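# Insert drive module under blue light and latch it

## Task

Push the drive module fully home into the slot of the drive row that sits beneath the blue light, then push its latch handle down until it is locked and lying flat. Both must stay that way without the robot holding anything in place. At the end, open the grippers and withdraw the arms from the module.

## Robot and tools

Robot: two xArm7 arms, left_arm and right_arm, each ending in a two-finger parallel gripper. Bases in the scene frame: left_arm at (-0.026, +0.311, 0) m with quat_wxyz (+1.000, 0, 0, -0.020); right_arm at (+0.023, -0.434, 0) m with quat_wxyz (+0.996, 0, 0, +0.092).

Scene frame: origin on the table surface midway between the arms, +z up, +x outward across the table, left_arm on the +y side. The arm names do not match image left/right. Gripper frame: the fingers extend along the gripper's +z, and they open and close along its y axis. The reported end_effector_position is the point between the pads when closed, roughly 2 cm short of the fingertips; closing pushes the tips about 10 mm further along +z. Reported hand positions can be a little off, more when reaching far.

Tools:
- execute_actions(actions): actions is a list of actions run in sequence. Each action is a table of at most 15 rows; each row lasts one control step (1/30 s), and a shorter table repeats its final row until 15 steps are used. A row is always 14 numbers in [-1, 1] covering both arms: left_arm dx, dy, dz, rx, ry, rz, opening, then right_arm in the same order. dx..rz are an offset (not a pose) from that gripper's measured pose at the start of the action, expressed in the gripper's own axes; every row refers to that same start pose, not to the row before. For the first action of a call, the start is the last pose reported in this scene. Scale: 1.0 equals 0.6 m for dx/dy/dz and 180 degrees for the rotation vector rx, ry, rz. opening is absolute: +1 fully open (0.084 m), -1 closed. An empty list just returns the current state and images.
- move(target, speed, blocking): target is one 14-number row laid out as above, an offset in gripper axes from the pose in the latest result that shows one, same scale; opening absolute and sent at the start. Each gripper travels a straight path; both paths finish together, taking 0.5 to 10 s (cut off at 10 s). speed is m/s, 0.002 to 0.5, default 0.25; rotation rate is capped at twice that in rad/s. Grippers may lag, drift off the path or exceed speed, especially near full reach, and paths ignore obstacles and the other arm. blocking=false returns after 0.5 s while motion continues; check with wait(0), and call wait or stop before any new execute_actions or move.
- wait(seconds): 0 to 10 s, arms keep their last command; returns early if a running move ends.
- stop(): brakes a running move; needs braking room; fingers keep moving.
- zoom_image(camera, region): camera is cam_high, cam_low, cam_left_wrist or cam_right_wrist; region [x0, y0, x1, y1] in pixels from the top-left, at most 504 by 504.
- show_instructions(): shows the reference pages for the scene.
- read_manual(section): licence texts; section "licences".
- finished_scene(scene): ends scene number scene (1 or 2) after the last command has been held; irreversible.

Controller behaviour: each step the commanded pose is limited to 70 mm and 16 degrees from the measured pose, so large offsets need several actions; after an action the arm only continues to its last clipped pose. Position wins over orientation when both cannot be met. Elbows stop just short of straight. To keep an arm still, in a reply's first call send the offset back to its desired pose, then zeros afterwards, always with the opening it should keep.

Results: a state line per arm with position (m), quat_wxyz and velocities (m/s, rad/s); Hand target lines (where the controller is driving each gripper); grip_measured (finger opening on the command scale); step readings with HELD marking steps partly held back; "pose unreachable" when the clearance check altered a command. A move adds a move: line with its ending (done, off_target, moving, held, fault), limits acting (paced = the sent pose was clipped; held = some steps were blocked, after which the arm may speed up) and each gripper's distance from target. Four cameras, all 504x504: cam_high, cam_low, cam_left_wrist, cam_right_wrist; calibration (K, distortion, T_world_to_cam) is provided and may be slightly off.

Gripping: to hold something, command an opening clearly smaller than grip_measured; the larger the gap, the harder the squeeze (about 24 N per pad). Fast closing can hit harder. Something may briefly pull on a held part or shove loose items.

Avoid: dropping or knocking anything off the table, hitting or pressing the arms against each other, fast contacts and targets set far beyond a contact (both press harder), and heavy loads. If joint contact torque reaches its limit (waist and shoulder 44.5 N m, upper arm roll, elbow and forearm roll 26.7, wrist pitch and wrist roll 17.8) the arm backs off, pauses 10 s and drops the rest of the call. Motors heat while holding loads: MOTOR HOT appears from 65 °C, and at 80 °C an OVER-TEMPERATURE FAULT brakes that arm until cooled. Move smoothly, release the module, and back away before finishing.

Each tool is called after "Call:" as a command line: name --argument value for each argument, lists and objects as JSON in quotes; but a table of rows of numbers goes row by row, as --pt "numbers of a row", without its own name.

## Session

Call:
show_instructions

Call:
execute_actions --actions '[]'

Reference images for this scene: manual page 1, manual page 2, manual page 3, manual page 4, manual page 5, manual page 6.

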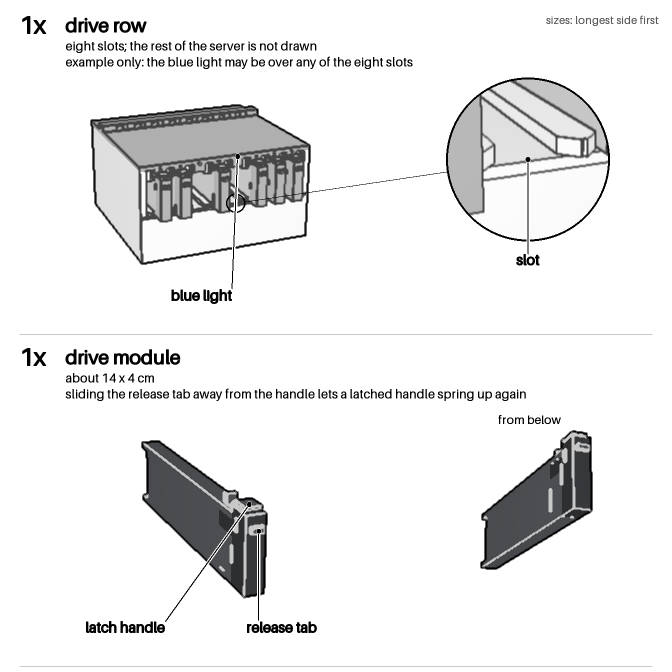

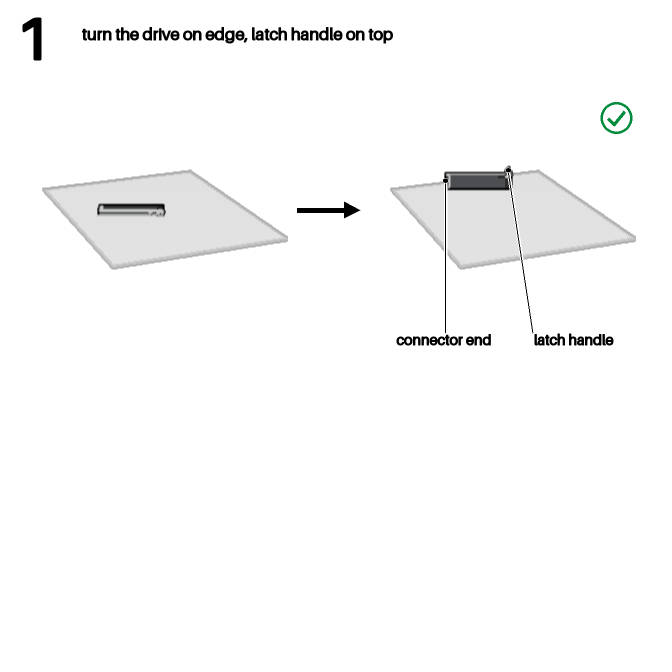

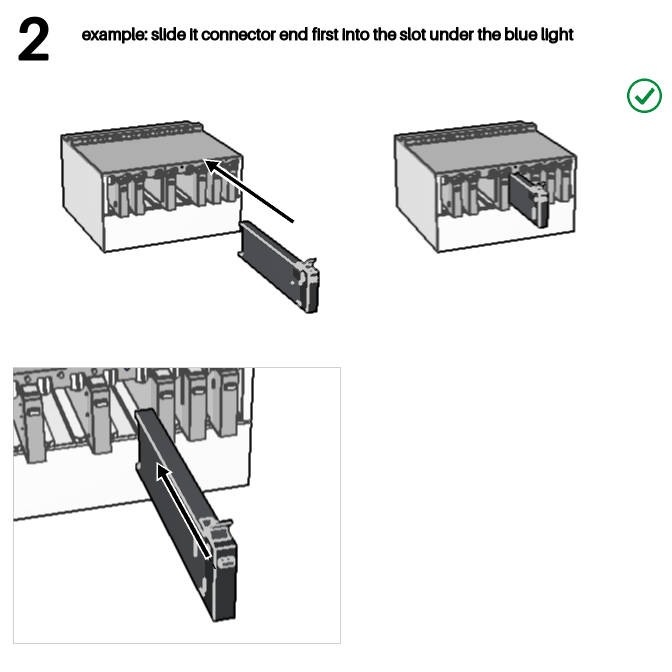

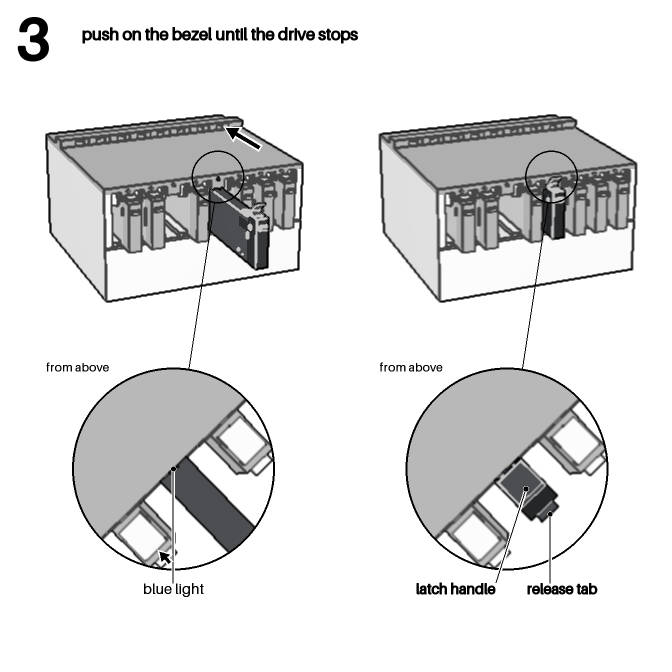

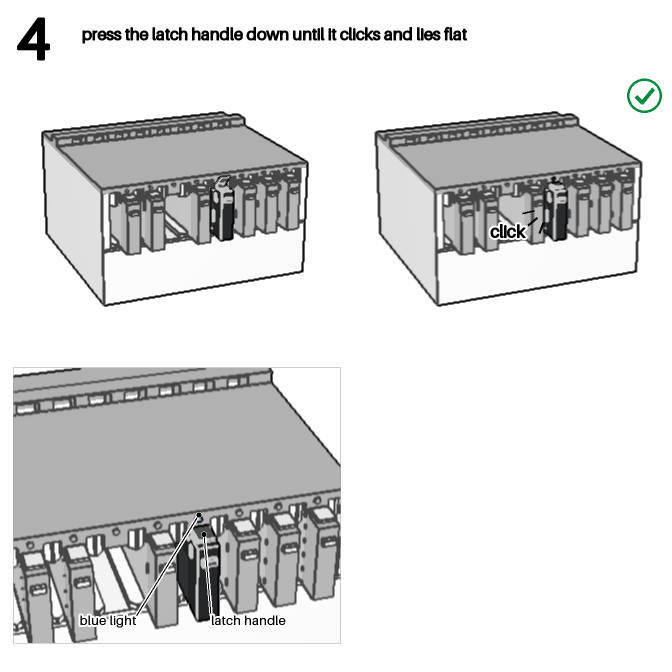

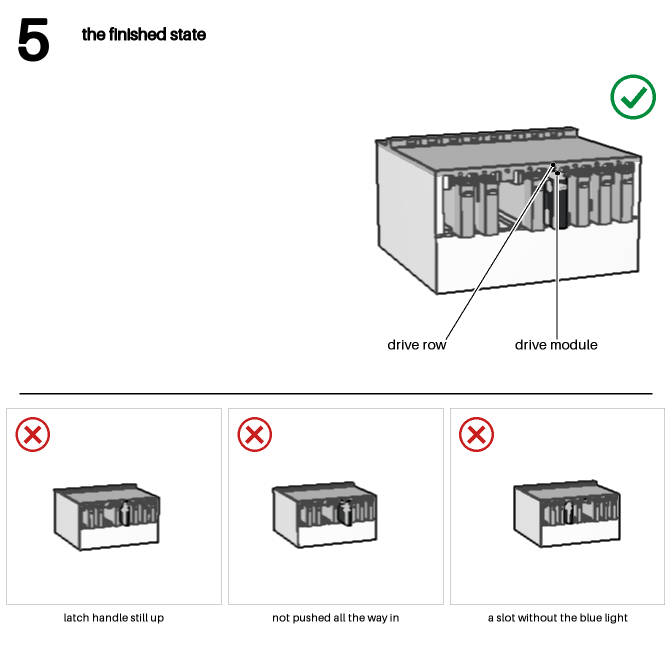

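Scene clock: 0.00 s.
left_arm: end_effector_position=(+0.0961, +0.6954, +0.3518) grip_measured=+1.00 end_effector_quat_wxyz=(-0.360, +0.900, +0.216, -0.121) end_effector_velocity=(-0.001, +0.000, -0.001) end_effector_angular_velocity=(-0.002, +0.001, +0.002) | right_arm: end_effector_position=(+0.3130, +0.1157, +0.3618) grip_measured=+1.00 end_effector_quat_wxyz=(-0.095, +0.768, -0.633, -0.016) end_effector_velocity=(-0.000, +0.000, -0.000) end_effector_angular_velocity=(-0.001, -0.001, +0.001)
Joint positions: left_arm=[ 1.22  -0.557 -0.213  0.746  0.692  1.046  0.225  0.084] | right_arm=[ 0.979  0.37  -0.101  1.925  0.032  1.363  2.447  0.084]
Joint velocities: left_arm=[ 0.     0.002  0.001 -0.     0.     0.001 -0.    -0.   ] | right_arm=[ 0.001 -0.    -0.    -0.    -0.001 -0.    -0.    -0.   ]
Hand target (left_arm): +0.096, +0.695, +0.352; -0.360, +0.900, +0.216, -0.121
Hand target (right_arm): +0.313, +0.116, +0.362; -0.095, +0.768, -0.633, -0.016
camera_calibration (this result's frames):
cam_left_wrist: T_world_to_cam=[[0.312393, -0.629999, -0.710993, 0.691489], [-0.873164, -0.485222, 0.0462996, 0.468439], [-0.374158, 0.60635, -0.701673, -0.00984818], [0, 0, 0, 1]] pos_world=[0.189323, 0.668906, 0.463045]
cam_right_wrist: T_world_to_cam=[[-0.97211, -0.194193, -0.131493, 0.408017], [-0.212441, 0.966662, 0.142949, -0.0283207], [0.0993496, 0.166897, -0.980956, 0.436406], [0, 0, 0, 1]] pos_world=[0.347265, 0.0337761, 0.485795]

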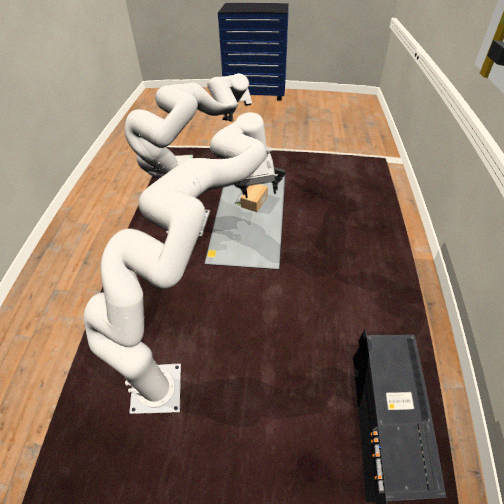

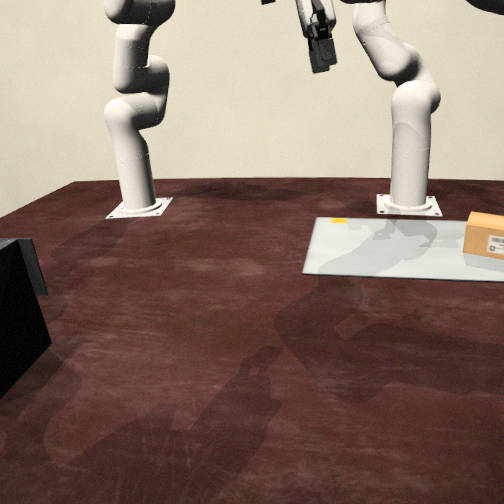

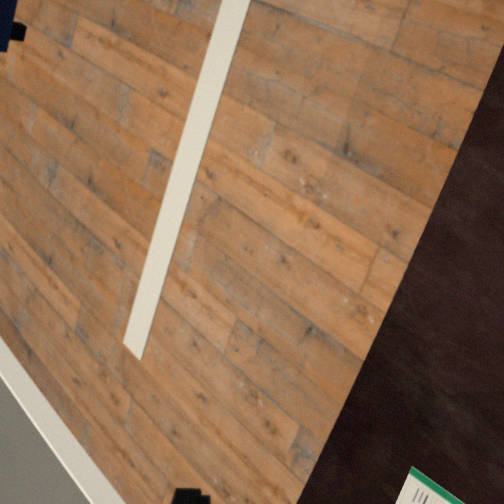

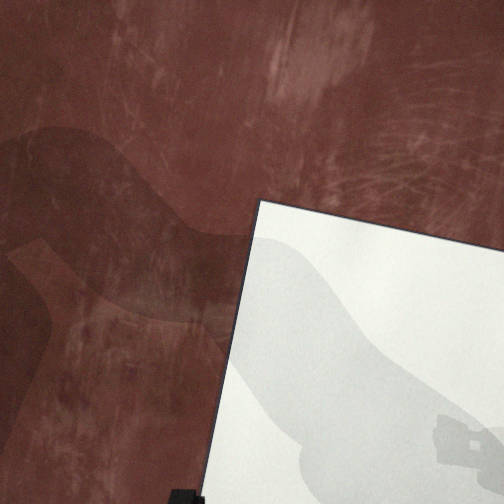

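Call:
move --target '[0,0,0,0,0,0,1,0.68,-0.03,0,0,0,0,1]'

Scene clock: 5.80 s.
left_arm: end_effector_position=(+0.0961, +0.6954, +0.3518) grip_measured=+1.00 end_effector_quat_wxyz=(-0.360, +0.900, +0.216, -0.121) end_effector_velocity=(+0.000, -0.000, -0.001) end_effector_angular_velocity=(-0.002, -0.000, +0.001) | right_arm: end_effector_position=(+0.4099, -0.2761, +0.3032) grip_measured=+1.00 end_effector_quat_wxyz=(-0.094, +0.769, -0.633, -0.017) end_effector_velocity=(+0.001, -0.004, -0.001) end_effector_angular_velocity=(+0.001, +0.002, -0.006)
Joint positions: left_arm=[ 1.22  -0.557 -0.213  0.746  0.692  1.046  0.225  0.084] | right_arm=[ 0.669 -0.37  -0.456  0.959 -0.048  1.141  1.806  0.084]
Joint velocities: left_arm=[-0.     0.001  0.    -0.    -0.001  0.    -0.     0.   ] | right_arm=[-0.006 -0.    -0.005 -0.001  0.     0.    -0.004  0.   ]
Hand target (left_arm): +0.096, +0.695, +0.352; -0.360, +0.900, +0.216, -0.121
Hand target (right_arm): +0.410, -0.277, +0.303; -0.094, +0.768, -0.633, -0.017
Off the commanded pose (left_arm): 0.000 m, 0 deg.
Off the commanded pose (right_arm): 0.002 m, 0 deg.
move: done
camera_calibration (this result's frames):
cam_left_wrist: T_world_to_cam=[[0.312393, -0.629999, -0.710993, 0.691489], [-0.873164, -0.485222, 0.0462996, 0.468439], [-0.374158, 0.60635, -0.701673, -0.00984816], [0, 0, 0, 1]] pos_world=[0.189323, 0.668906, 0.463045]
cam_right_wrist: T_world_to_cam=[[-0.972024, -0.197019, -0.127875, 0.41653], [-0.214664, 0.966131, 0.143212, 0.380006], [0.095329, 0.166655, -0.981396, 0.436459], [0, 0, 0, 1]] pos_world=[0.444844, -0.357809, 0.427181]

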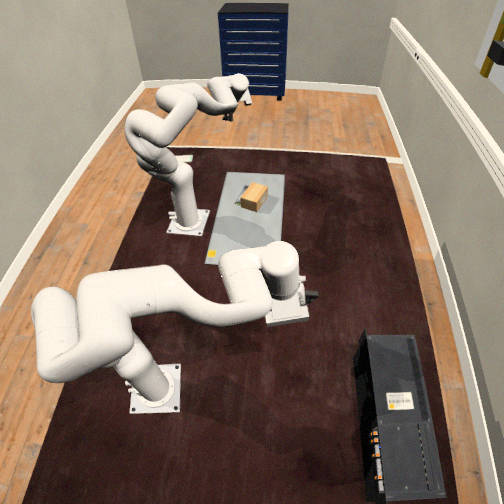

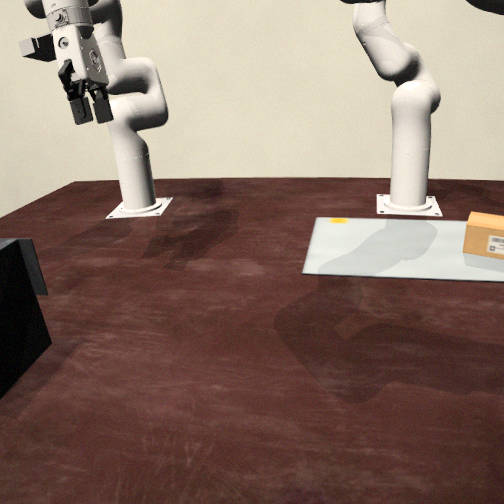

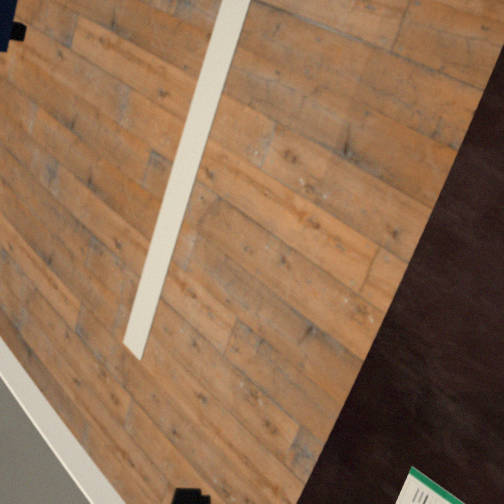

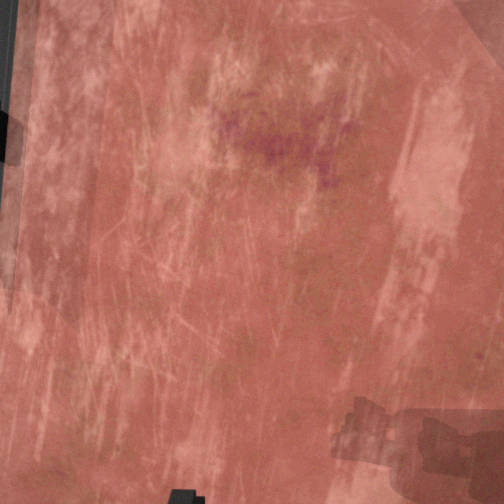

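Call:
zoom_image --camera "cam_high" --region '[190,150,310,270]'

Call:
zoom_image --camera "cam_high" --region '[330,330,504,504]'

Region (190, 150, 310, 270) of cam_high's 504x504 image, scaled by 4.200, with more detail than that image has.

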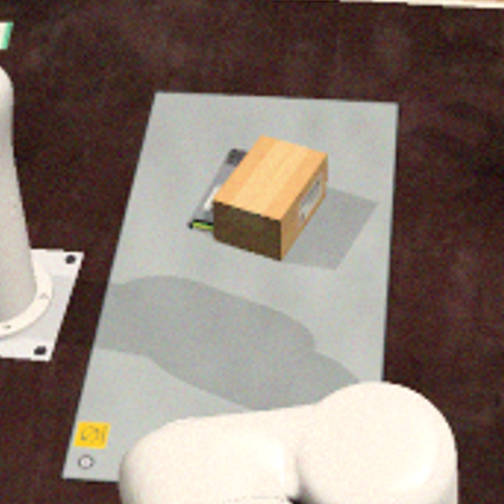

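Region (330, 330, 504, 504) of cam_high's 504x504 image, scaled by 2.897, with more detail than that image has.

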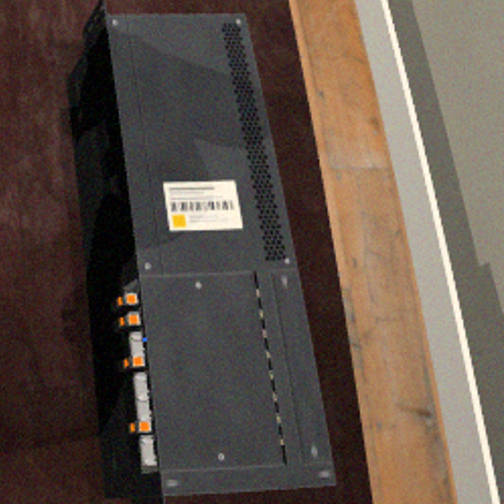

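Call:
move --target '[-0.164,0.237,-0.158,-0.237,0.08,0.142,1,0,0,0,0,0,0,1]'

Scene clock: 57.27 s.
left_arm: end_effector_position=(+0.0876, +0.4999, +0.3256) grip_measured=+1.00 end_effector_quat_wxyz=(+0.001, +1.000, -0.001, +0.001) end_effector_velocity=(-0.000, -0.000, +0.000) end_effector_angular_velocity=(-0.001, -0.001, +0.002) | right_arm: end_effector_position=(+0.4099, -0.2761, +0.3032) grip_measured=+1.00 end_effector_quat_wxyz=(-0.094, +0.769, -0.633, -0.017) end_effector_velocity=(+0.000, -0.000, -0.000) end_effector_angular_velocity=(-0.000, +0.000, -0.001)
Joint positions: left_arm=[ 0.898 -0.901  0.101  0.701  0.077  1.6    0.924  0.084] | right_arm=[ 0.669 -0.37  -0.456  0.959 -0.048  1.141  1.806  0.084]
Joint velocities: left_arm=[ 0.001 -0.001  0.001  0.    -0.     0.001 -0.001 -0.   ] | right_arm=[ 0.     0.    -0.001  0.    -0.    -0.     0.    -0.   ]
Hand target (left_arm): +0.088, +0.500, +0.326; +0.001, +1.000, -0.001, +0.001
Hand target (right_arm): +0.410, -0.276, +0.303; -0.094, +0.769, -0.633, -0.017
Off the commanded pose (left_arm): 0.000 m, 0 deg.
Off the commanded pose (right_arm): 0.000 m, 0 deg.
move: done
camera_calibration (this result's frames):
cam_left_wrist: T_world_to_cam=[[0.0164135, -0.99978, -0.0130331, 0.535871], [-0.999853, -0.0163466, -0.00522278, 0.160832], [0.00500858, 0.0131169, -0.999901, 0.447578], [0, 0, 0, 1]] pos_world=[0.149771, 0.532512, 0.455358]
cam_right_wrist: T_world_to_cam=[[-0.972026, -0.197012, -0.127877, 0.416534], [-0.214658, 0.966132, 0.143214, 0.380005], [0.0953311, 0.166657, -0.981396, 0.436459], [0, 0, 0, 1]] pos_world=[0.444845, -0.357812, 0.427182]

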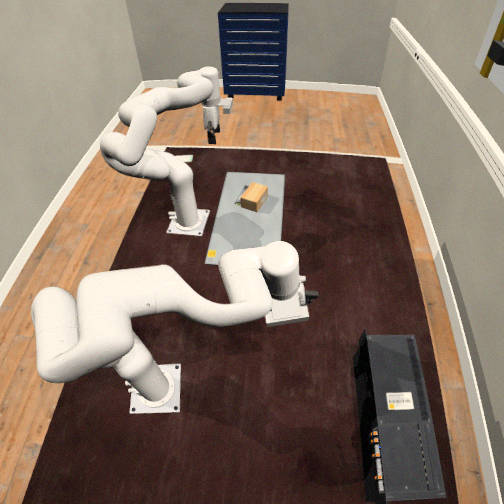

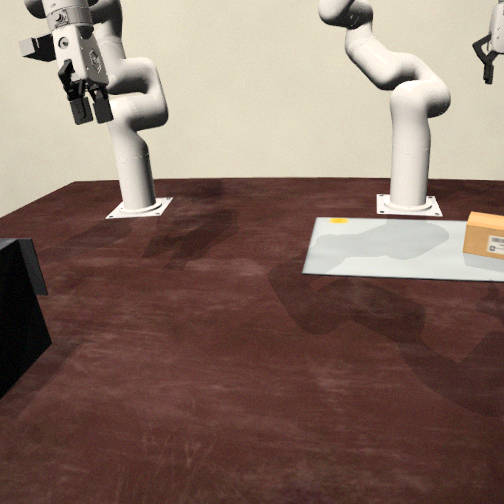

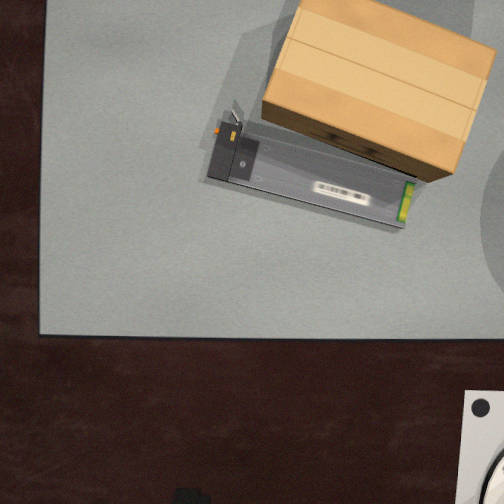

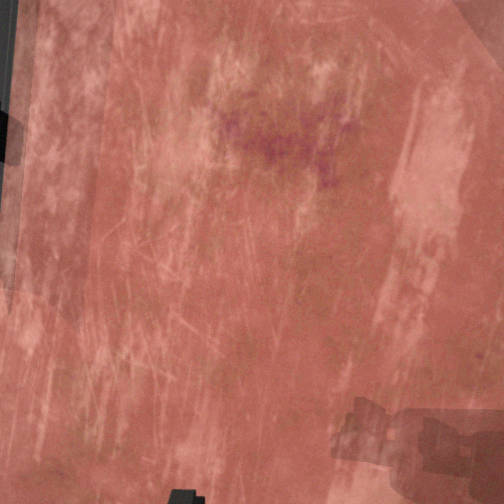

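Call:
move --target '[0.155,0.022,0.25,0,0,-0.414,-1,0,0,0,0,0,0,1]'

Call:
move --target '[0,0,0.185,0,0,0,-1,0,0,0,0,0,0,1]' --speed 0.1

Scene clock: 70.70 s.
left_arm: end_effector_position=(+0.1814, +0.4867, +0.1760) grip_measured=-1.00 end_effector_quat_wxyz=(+0.001, +0.797, +0.604, +0.001) end_effector_velocity=(-0.000, +0.000, -0.000) end_effector_angular_velocity=(+0.000, -0.000, +0.004) | right_arm: end_effector_position=(+0.4099, -0.2761, +0.3032) grip_measured=+1.00 end_effector_quat_wxyz=(-0.094, +0.769, -0.633, -0.017) end_effector_velocity=(-0.000, +0.000, +0.000) end_effector_angular_velocity=(-0.000, -0.001, +0.002)
Joint positions: left_arm=[ 1.143 -0.713 -0.374  0.394 -0.275  1.086 -0.354  0.   ] | right_arm=[ 0.669 -0.37  -0.456  0.959 -0.048  1.141  1.806  0.084]
Joint velocities: left_arm=[-0.    -0.    -0.    -0.001 -0.    -0.002 -0.004  0.   ] | right_arm=[ 0.    -0.     0.001  0.    -0.    -0.    -0.001 -0.   ]
Hand target (left_arm): +0.181, +0.487, +0.176; +0.001, +0.797, +0.605, +0.000
Hand target (right_arm): +0.410, -0.276, +0.303; -0.094, +0.769, -0.633, -0.017
Off the commanded pose (left_arm): 0.001 m, 0 deg.
Off the commanded pose (right_arm): 0.000 m, 0 deg.
move: done
camera_calibration (this result's frames):
cam_left_wrist: T_world_to_cam=[[0.967758, -0.251573, -0.0124807, -0.0176032], [-0.251634, -0.967816, -0.00354986, 0.580711], [-0.0111859, 0.00657596, -0.999916, 0.303848], [0, 0, 0, 1]] pos_world=[0.166561, 0.555595, 0.305664]
cam_right_wrist: T_world_to_cam=[[-0.972026, -0.197012, -0.127877, 0.416534], [-0.214658, 0.966132, 0.143213, 0.380005], [0.095331, 0.166657, -0.981396, 0.436459], [0, 0, 0, 1]] pos_world=[0.444844, -0.357812, 0.427182]

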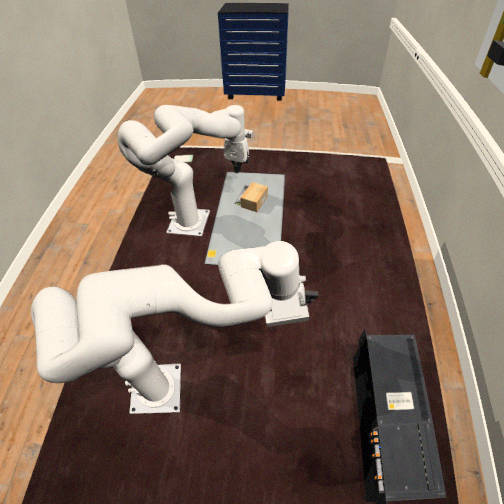

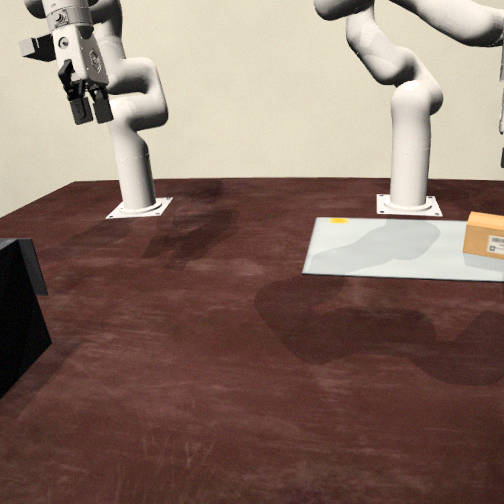

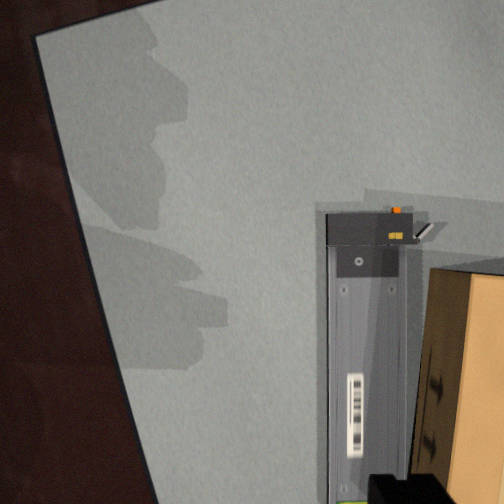

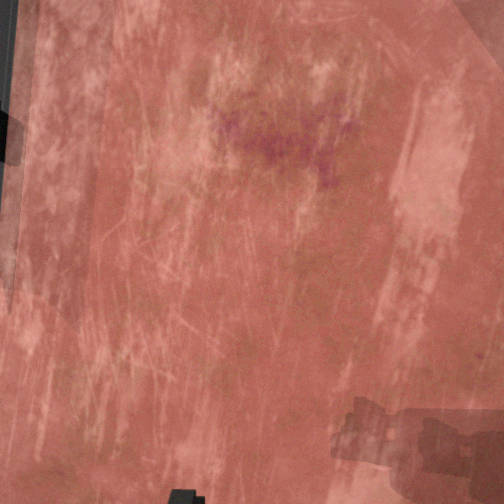

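Scene clock: 72.20 s.
left_arm: end_effector_position=(+0.1819, +0.4873, +0.0650) grip_measured=-1.00 end_effector_quat_wxyz=(+0.000, +0.797, +0.605, +0.001) end_effector_velocity=(-0.002, -0.001, -0.002) end_effector_angular_velocity=(-0.004, +0.003, -0.001) | right_arm: end_effector_position=(+0.4099, -0.2761, +0.3032) grip_measured=+1.00 end_effector_quat_wxyz=(-0.094, +0.769, -0.633, -0.017) end_effector_velocity=(-0.000, +0.000, +0.000) end_effector_angular_velocity=(-0.001, -0.001, +0.002)
Joint positions: left_arm=[ 1.155 -0.406 -0.485  0.223 -0.329  0.61  -0.363  0.   ] | right_arm=[ 0.669 -0.37  -0.456  0.959 -0.048  1.141  1.806  0.084]
Joint velocities: left_arm=[ 0.001  0.003 -0.001 -0.003 -0.    -0.001  0.001  0.   ] | right_arm=[-0.    -0.     0.001  0.    -0.001  0.    -0.     0.   ]
Hand target (left_arm): +0.182, +0.487, +0.065; +0.001, +0.796, +0.605, +0.001
Hand target (right_arm): +0.410, -0.276, +0.303; -0.094, +0.769, -0.633, -0.017
Off the commanded pose (left_arm): 0.001 m, 0 deg.
Off the commanded pose (right_arm): 0.000 m, 0 deg.
move: done
camera_calibration (this result's frames):
cam_left_wrist: T_world_to_cam=[[0.96788, -0.251103, -0.0125073, -0.0196015], [-0.251173, -0.967932, -0.00440202, 0.581088], [-0.0110008, 0.00740212, -0.999912, 0.192463], [0, 0, 0, 1]] pos_world=[0.167043, 0.556107, 0.194759]
cam_right_wrist: T_world_to_cam=[[-0.972026, -0.197012, -0.127876, 0.416533], [-0.214658, 0.966132, 0.143213, 0.380005], [0.0953309, 0.166657, -0.981396, 0.436459], [0, 0, 0, 1]] pos_world=[0.444844, -0.357812, 0.427182]

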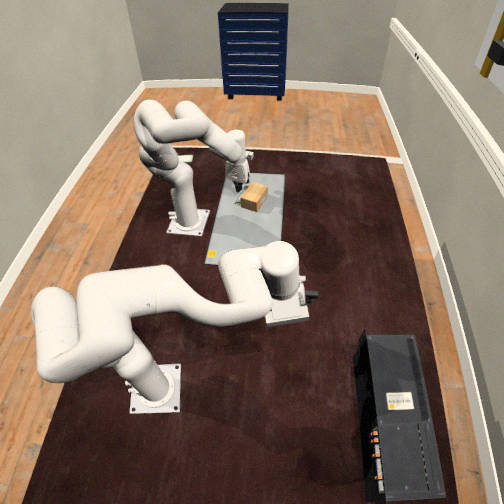

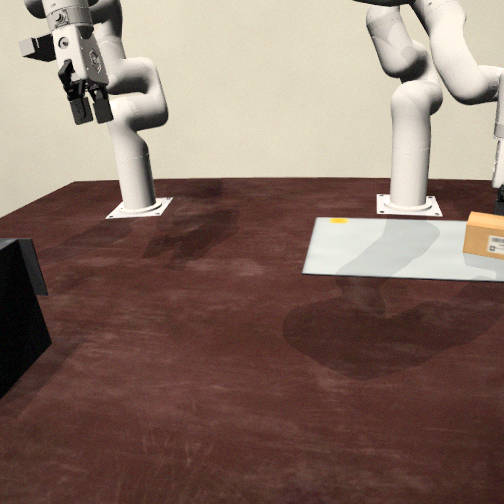

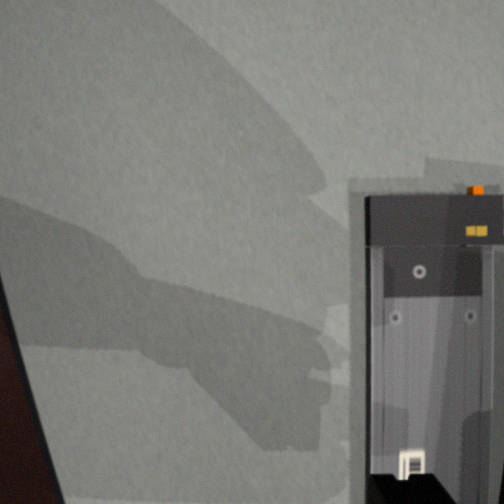

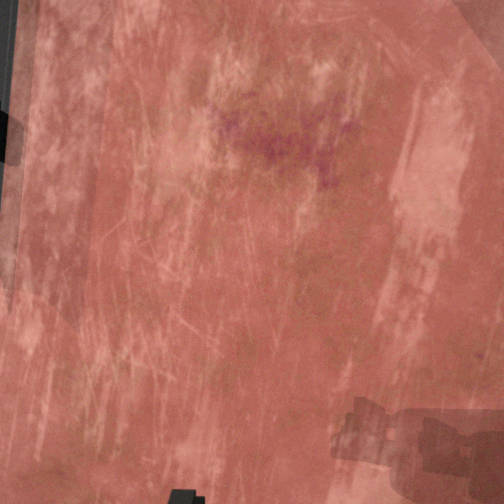

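Call:
move --target '[0,0.15,0,0,0,0,-1,0,0,0,0,0,0,1]' --speed 0.04

Call:
move --target '[-0.04,-0.125,-0.05,0,0,0,0.3,0,0,0,0,0,0,1]' --speed 0.1

Scene clock: 79.43 s.
left_arm: end_effector_position=(+0.2683, +0.4632, +0.0650) grip_measured=-1.00 end_effector_quat_wxyz=(-0.000, +0.796, +0.605, +0.001) end_effector_velocity=(-0.000, +0.000, +0.000) end_effector_angular_velocity=(+0.001, +0.001, +0.002) | right_arm: end_effector_position=(+0.4099, -0.2761, +0.3032) grip_measured=+1.00 end_effector_quat_wxyz=(-0.094, +0.769, -0.633, -0.017) end_effector_velocity=(-0.000, +0.000, -0.000) end_effector_angular_velocity=(-0.001, +0.001, +0.001)
Joint positions: left_arm=[ 1.163 -0.193 -0.679  0.414 -0.223  0.575 -0.659  0.   ] | right_arm=[ 0.669 -0.37  -0.456  0.959 -0.048  1.141  1.806  0.084]
Joint velocities: left_arm=[ 0.001 -0.    -0.     0.     0.003  0.    -0.003  0.   ] | right_arm=[ 0.  0.  0. -0. -0.  0. -0. -0.]
Hand target (left_arm): +0.268, +0.463, +0.065; -0.000, +0.796, +0.605, +0.001
Hand target (right_arm): +0.410, -0.276, +0.303; -0.094, +0.769, -0.633, -0.017
Off the commanded pose (left_arm): 0.000 m, 0 deg.
Off the commanded pose (right_arm): 0.000 m, 0 deg.
move: done
camera_calibration (this result's frames):
cam_left_wrist: T_world_to_cam=[[0.967985, -0.25064, -0.0135483, -0.109418], [-0.250721, -0.968049, -0.00455837, 0.579374], [-0.0119729, 0.00780929, -0.999898, 0.193669], [0, 0, 0, 1]] pos_world=[0.253494, 0.531926, 0.194808]
cam_right_wrist: T_world_to_cam=[[-0.972026, -0.197012, -0.127877, 0.416533], [-0.214658, 0.966132, 0.143213, 0.380005], [0.0953309, 0.166657, -0.981396, 0.436459], [0, 0, 0, 1]] pos_world=[0.444844, -0.357812, 0.427182]

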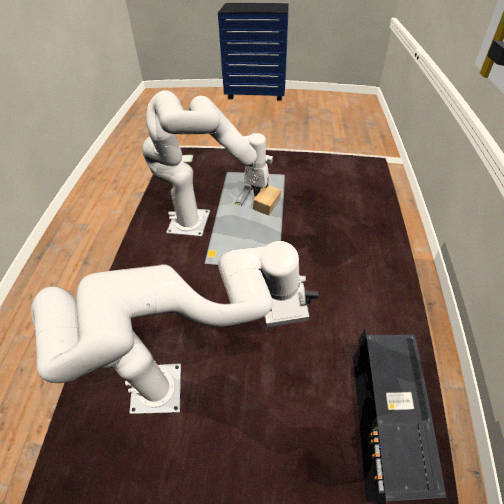

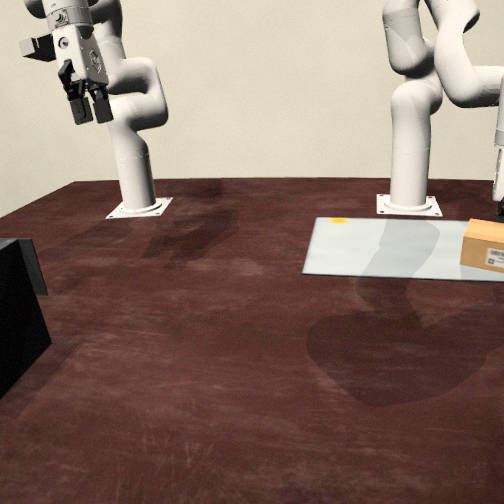

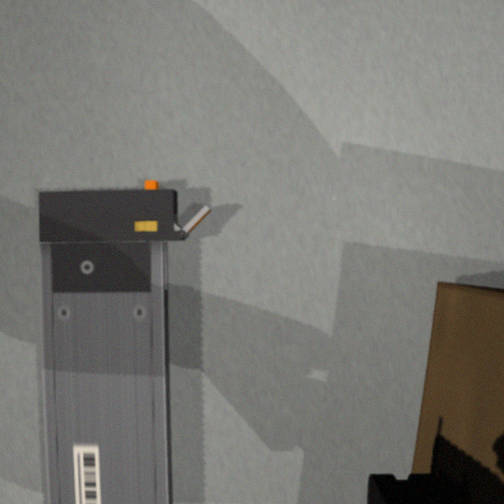

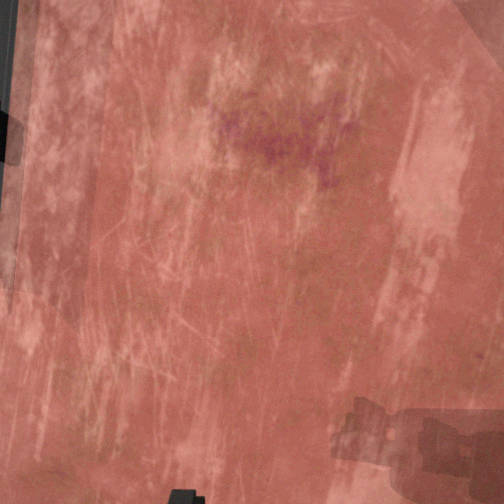

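Scene clock: 80.63 s.
left_arm: end_effector_position=(+0.1899, +0.4598, +0.0950) grip_measured=+0.29 end_effector_quat_wxyz=(+0.001, +0.797, +0.604, +0.001) end_effector_velocity=(-0.001, -0.001, -0.001) end_effector_angular_velocity=(-0.005, +0.003, -0.000) | right_arm: end_effector_position=(+0.4099, -0.2761, +0.3032) grip_measured=+1.00 end_effector_quat_wxyz=(-0.094, +0.769, -0.633, -0.017) end_effector_velocity=(-0.000, +0.000, +0.000) end_effector_angular_velocity=(-0.001, -0.001, +0.003)
Joint positions: left_arm=[ 1.078 -0.583 -0.501  0.227 -0.385  0.787 -0.412  0.056] | right_arm=[ 0.669 -0.37  -0.456  0.959 -0.048  1.141  1.806  0.084]
Joint velocities: left_arm=[-0.001  0.     0.    -0.002 -0.001  0.004  0.001 -0.   ] | right_arm=[ 0.    -0.001  0.001 -0.    -0.002  0.    -0.001  0.   ]
Hand target (left_arm): +0.190, +0.460, +0.095; +0.001, +0.797, +0.605, +0.001
Hand target (right_arm): +0.410, -0.276, +0.303; -0.094, +0.769, -0.633, -0.017
Off the commanded pose (left_arm): 0.001 m, 0 deg.
Off the commanded pose (right_arm): 0.000 m, 0 deg.
move: done
camera_calibration (this result's frames):
cam_left_wrist: T_world_to_cam=[[0.967779, -0.251507, -0.0121392, -0.0336934], [-0.251569, -0.967832, -0.00385499, 0.556595], [-0.0107792, 0.00678464, -0.999919, 0.223002], [0, 0, 0, 1]] pos_world=[0.175033, 0.528703, 0.22472]
cam_right_wrist: T_world_to_cam=[[-0.972026, -0.197012, -0.127877, 0.416533], [-0.214658, 0.966132, 0.143213, 0.380005], [0.0953309, 0.166657, -0.981396, 0.436459], [0, 0, 0, 1]] pos_world=[0.444844, -0.357812, 0.427182]

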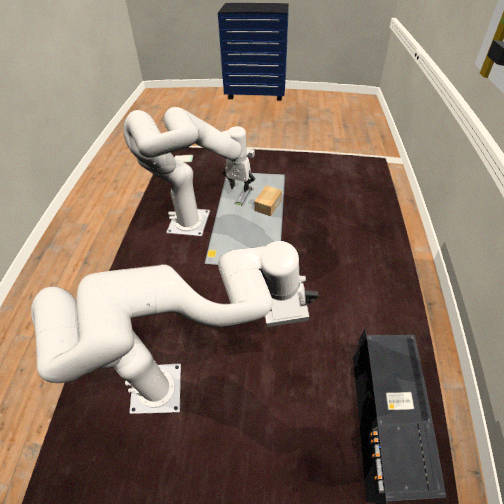

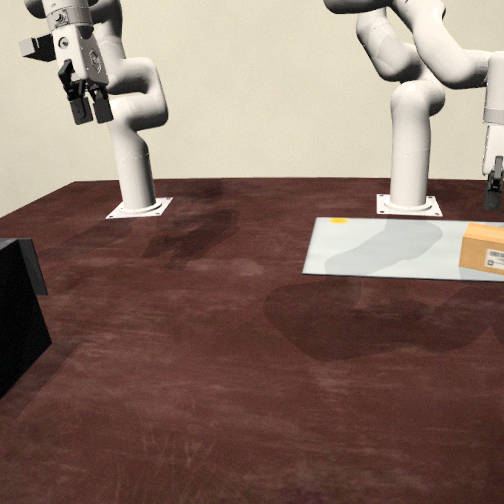

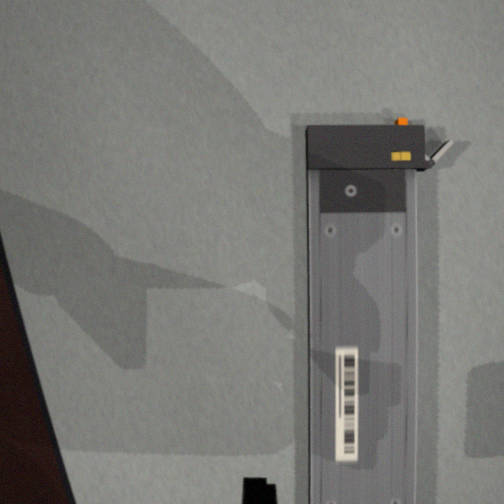

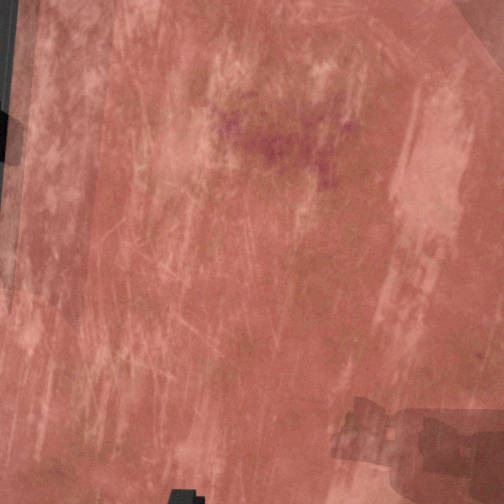

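Call:
execute_actions --actions '[]'

Scene clock: 92.93 s.
left_arm: end_effector_position=(+0.1898, +0.4598, +0.0951) grip_measured=+0.29 end_effector_quat_wxyz=(+0.001, +0.797, +0.605, +0.001) end_effector_velocity=(+0.000, +0.000, -0.000) end_effector_angular_velocity=(+0.001, +0.001, +0.001) | right_arm: end_effector_position=(+0.4099, -0.2761, +0.3032) grip_measured=+1.00 end_effector_quat_wxyz=(-0.094, +0.769, -0.633, -0.017) end_effector_velocity=(+0.000, +0.000, +0.000) end_effector_angular_velocity=(-0.000, -0.000, +0.001)
Joint positions: left_arm=[ 1.078 -0.584 -0.501  0.226 -0.385  0.787 -0.411  0.056] | right_arm=[ 0.669 -0.37  -0.456  0.959 -0.048  1.141  1.806  0.084]
Joint velocities: left_arm=[ 0.     0.    -0.001  0.     0.001 -0.001 -0.002 -0.   ] | right_arm=[ 0.001  0.    -0.     0.    -0.    -0.    -0.    -0.   ]
Hand target (left_arm): +0.190, +0.460, +0.095; +0.001, +0.797, +0.605, +0.001
Hand target (right_arm): +0.410, -0.276, +0.303; -0.094, +0.769, -0.633, -0.017
Off the commanded pose (left_arm): 0.000 m, 0 deg.
Off the commanded pose (right_arm): 0.000 m, 0 deg.
camera_calibration (this result's frames):
cam_left_wrist: T_world_to_cam=[[0.967823, -0.25134, -0.0120831, -0.0336661], [-0.251403, -0.967874, -0.00402695, 0.556589], [-0.0106828, 0.0069351, -0.999919, 0.222961], [0, 0, 0, 1]] pos_world=[0.174893, 0.5287, 0.224778]
cam_right_wrist: T_world_to_cam=[[-0.972026, -0.197012, -0.127877, 0.416533], [-0.214658, 0.966132, 0.143213, 0.380005], [0.095331, 0.166657, -0.981396, 0.436459], [0, 0, 0, 1]] pos_world=[0.444844, -0.357812, 0.427182]

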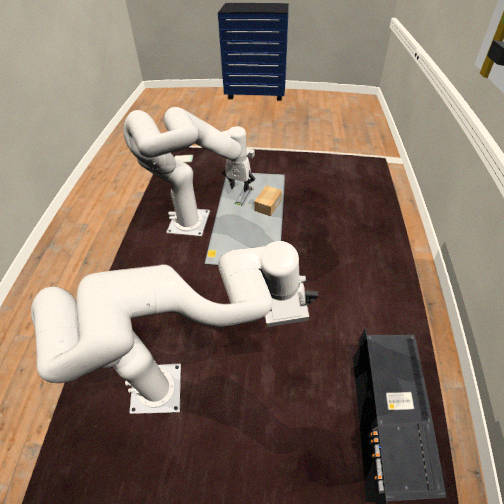

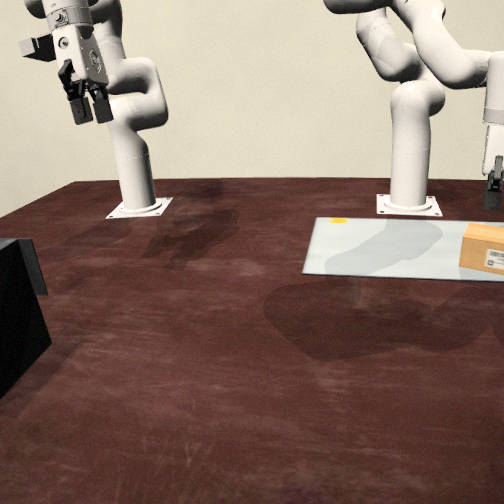

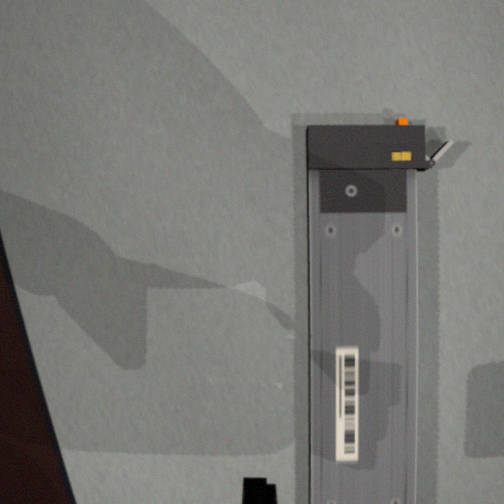

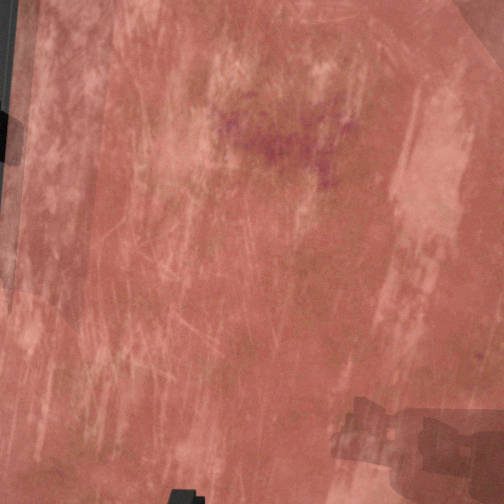

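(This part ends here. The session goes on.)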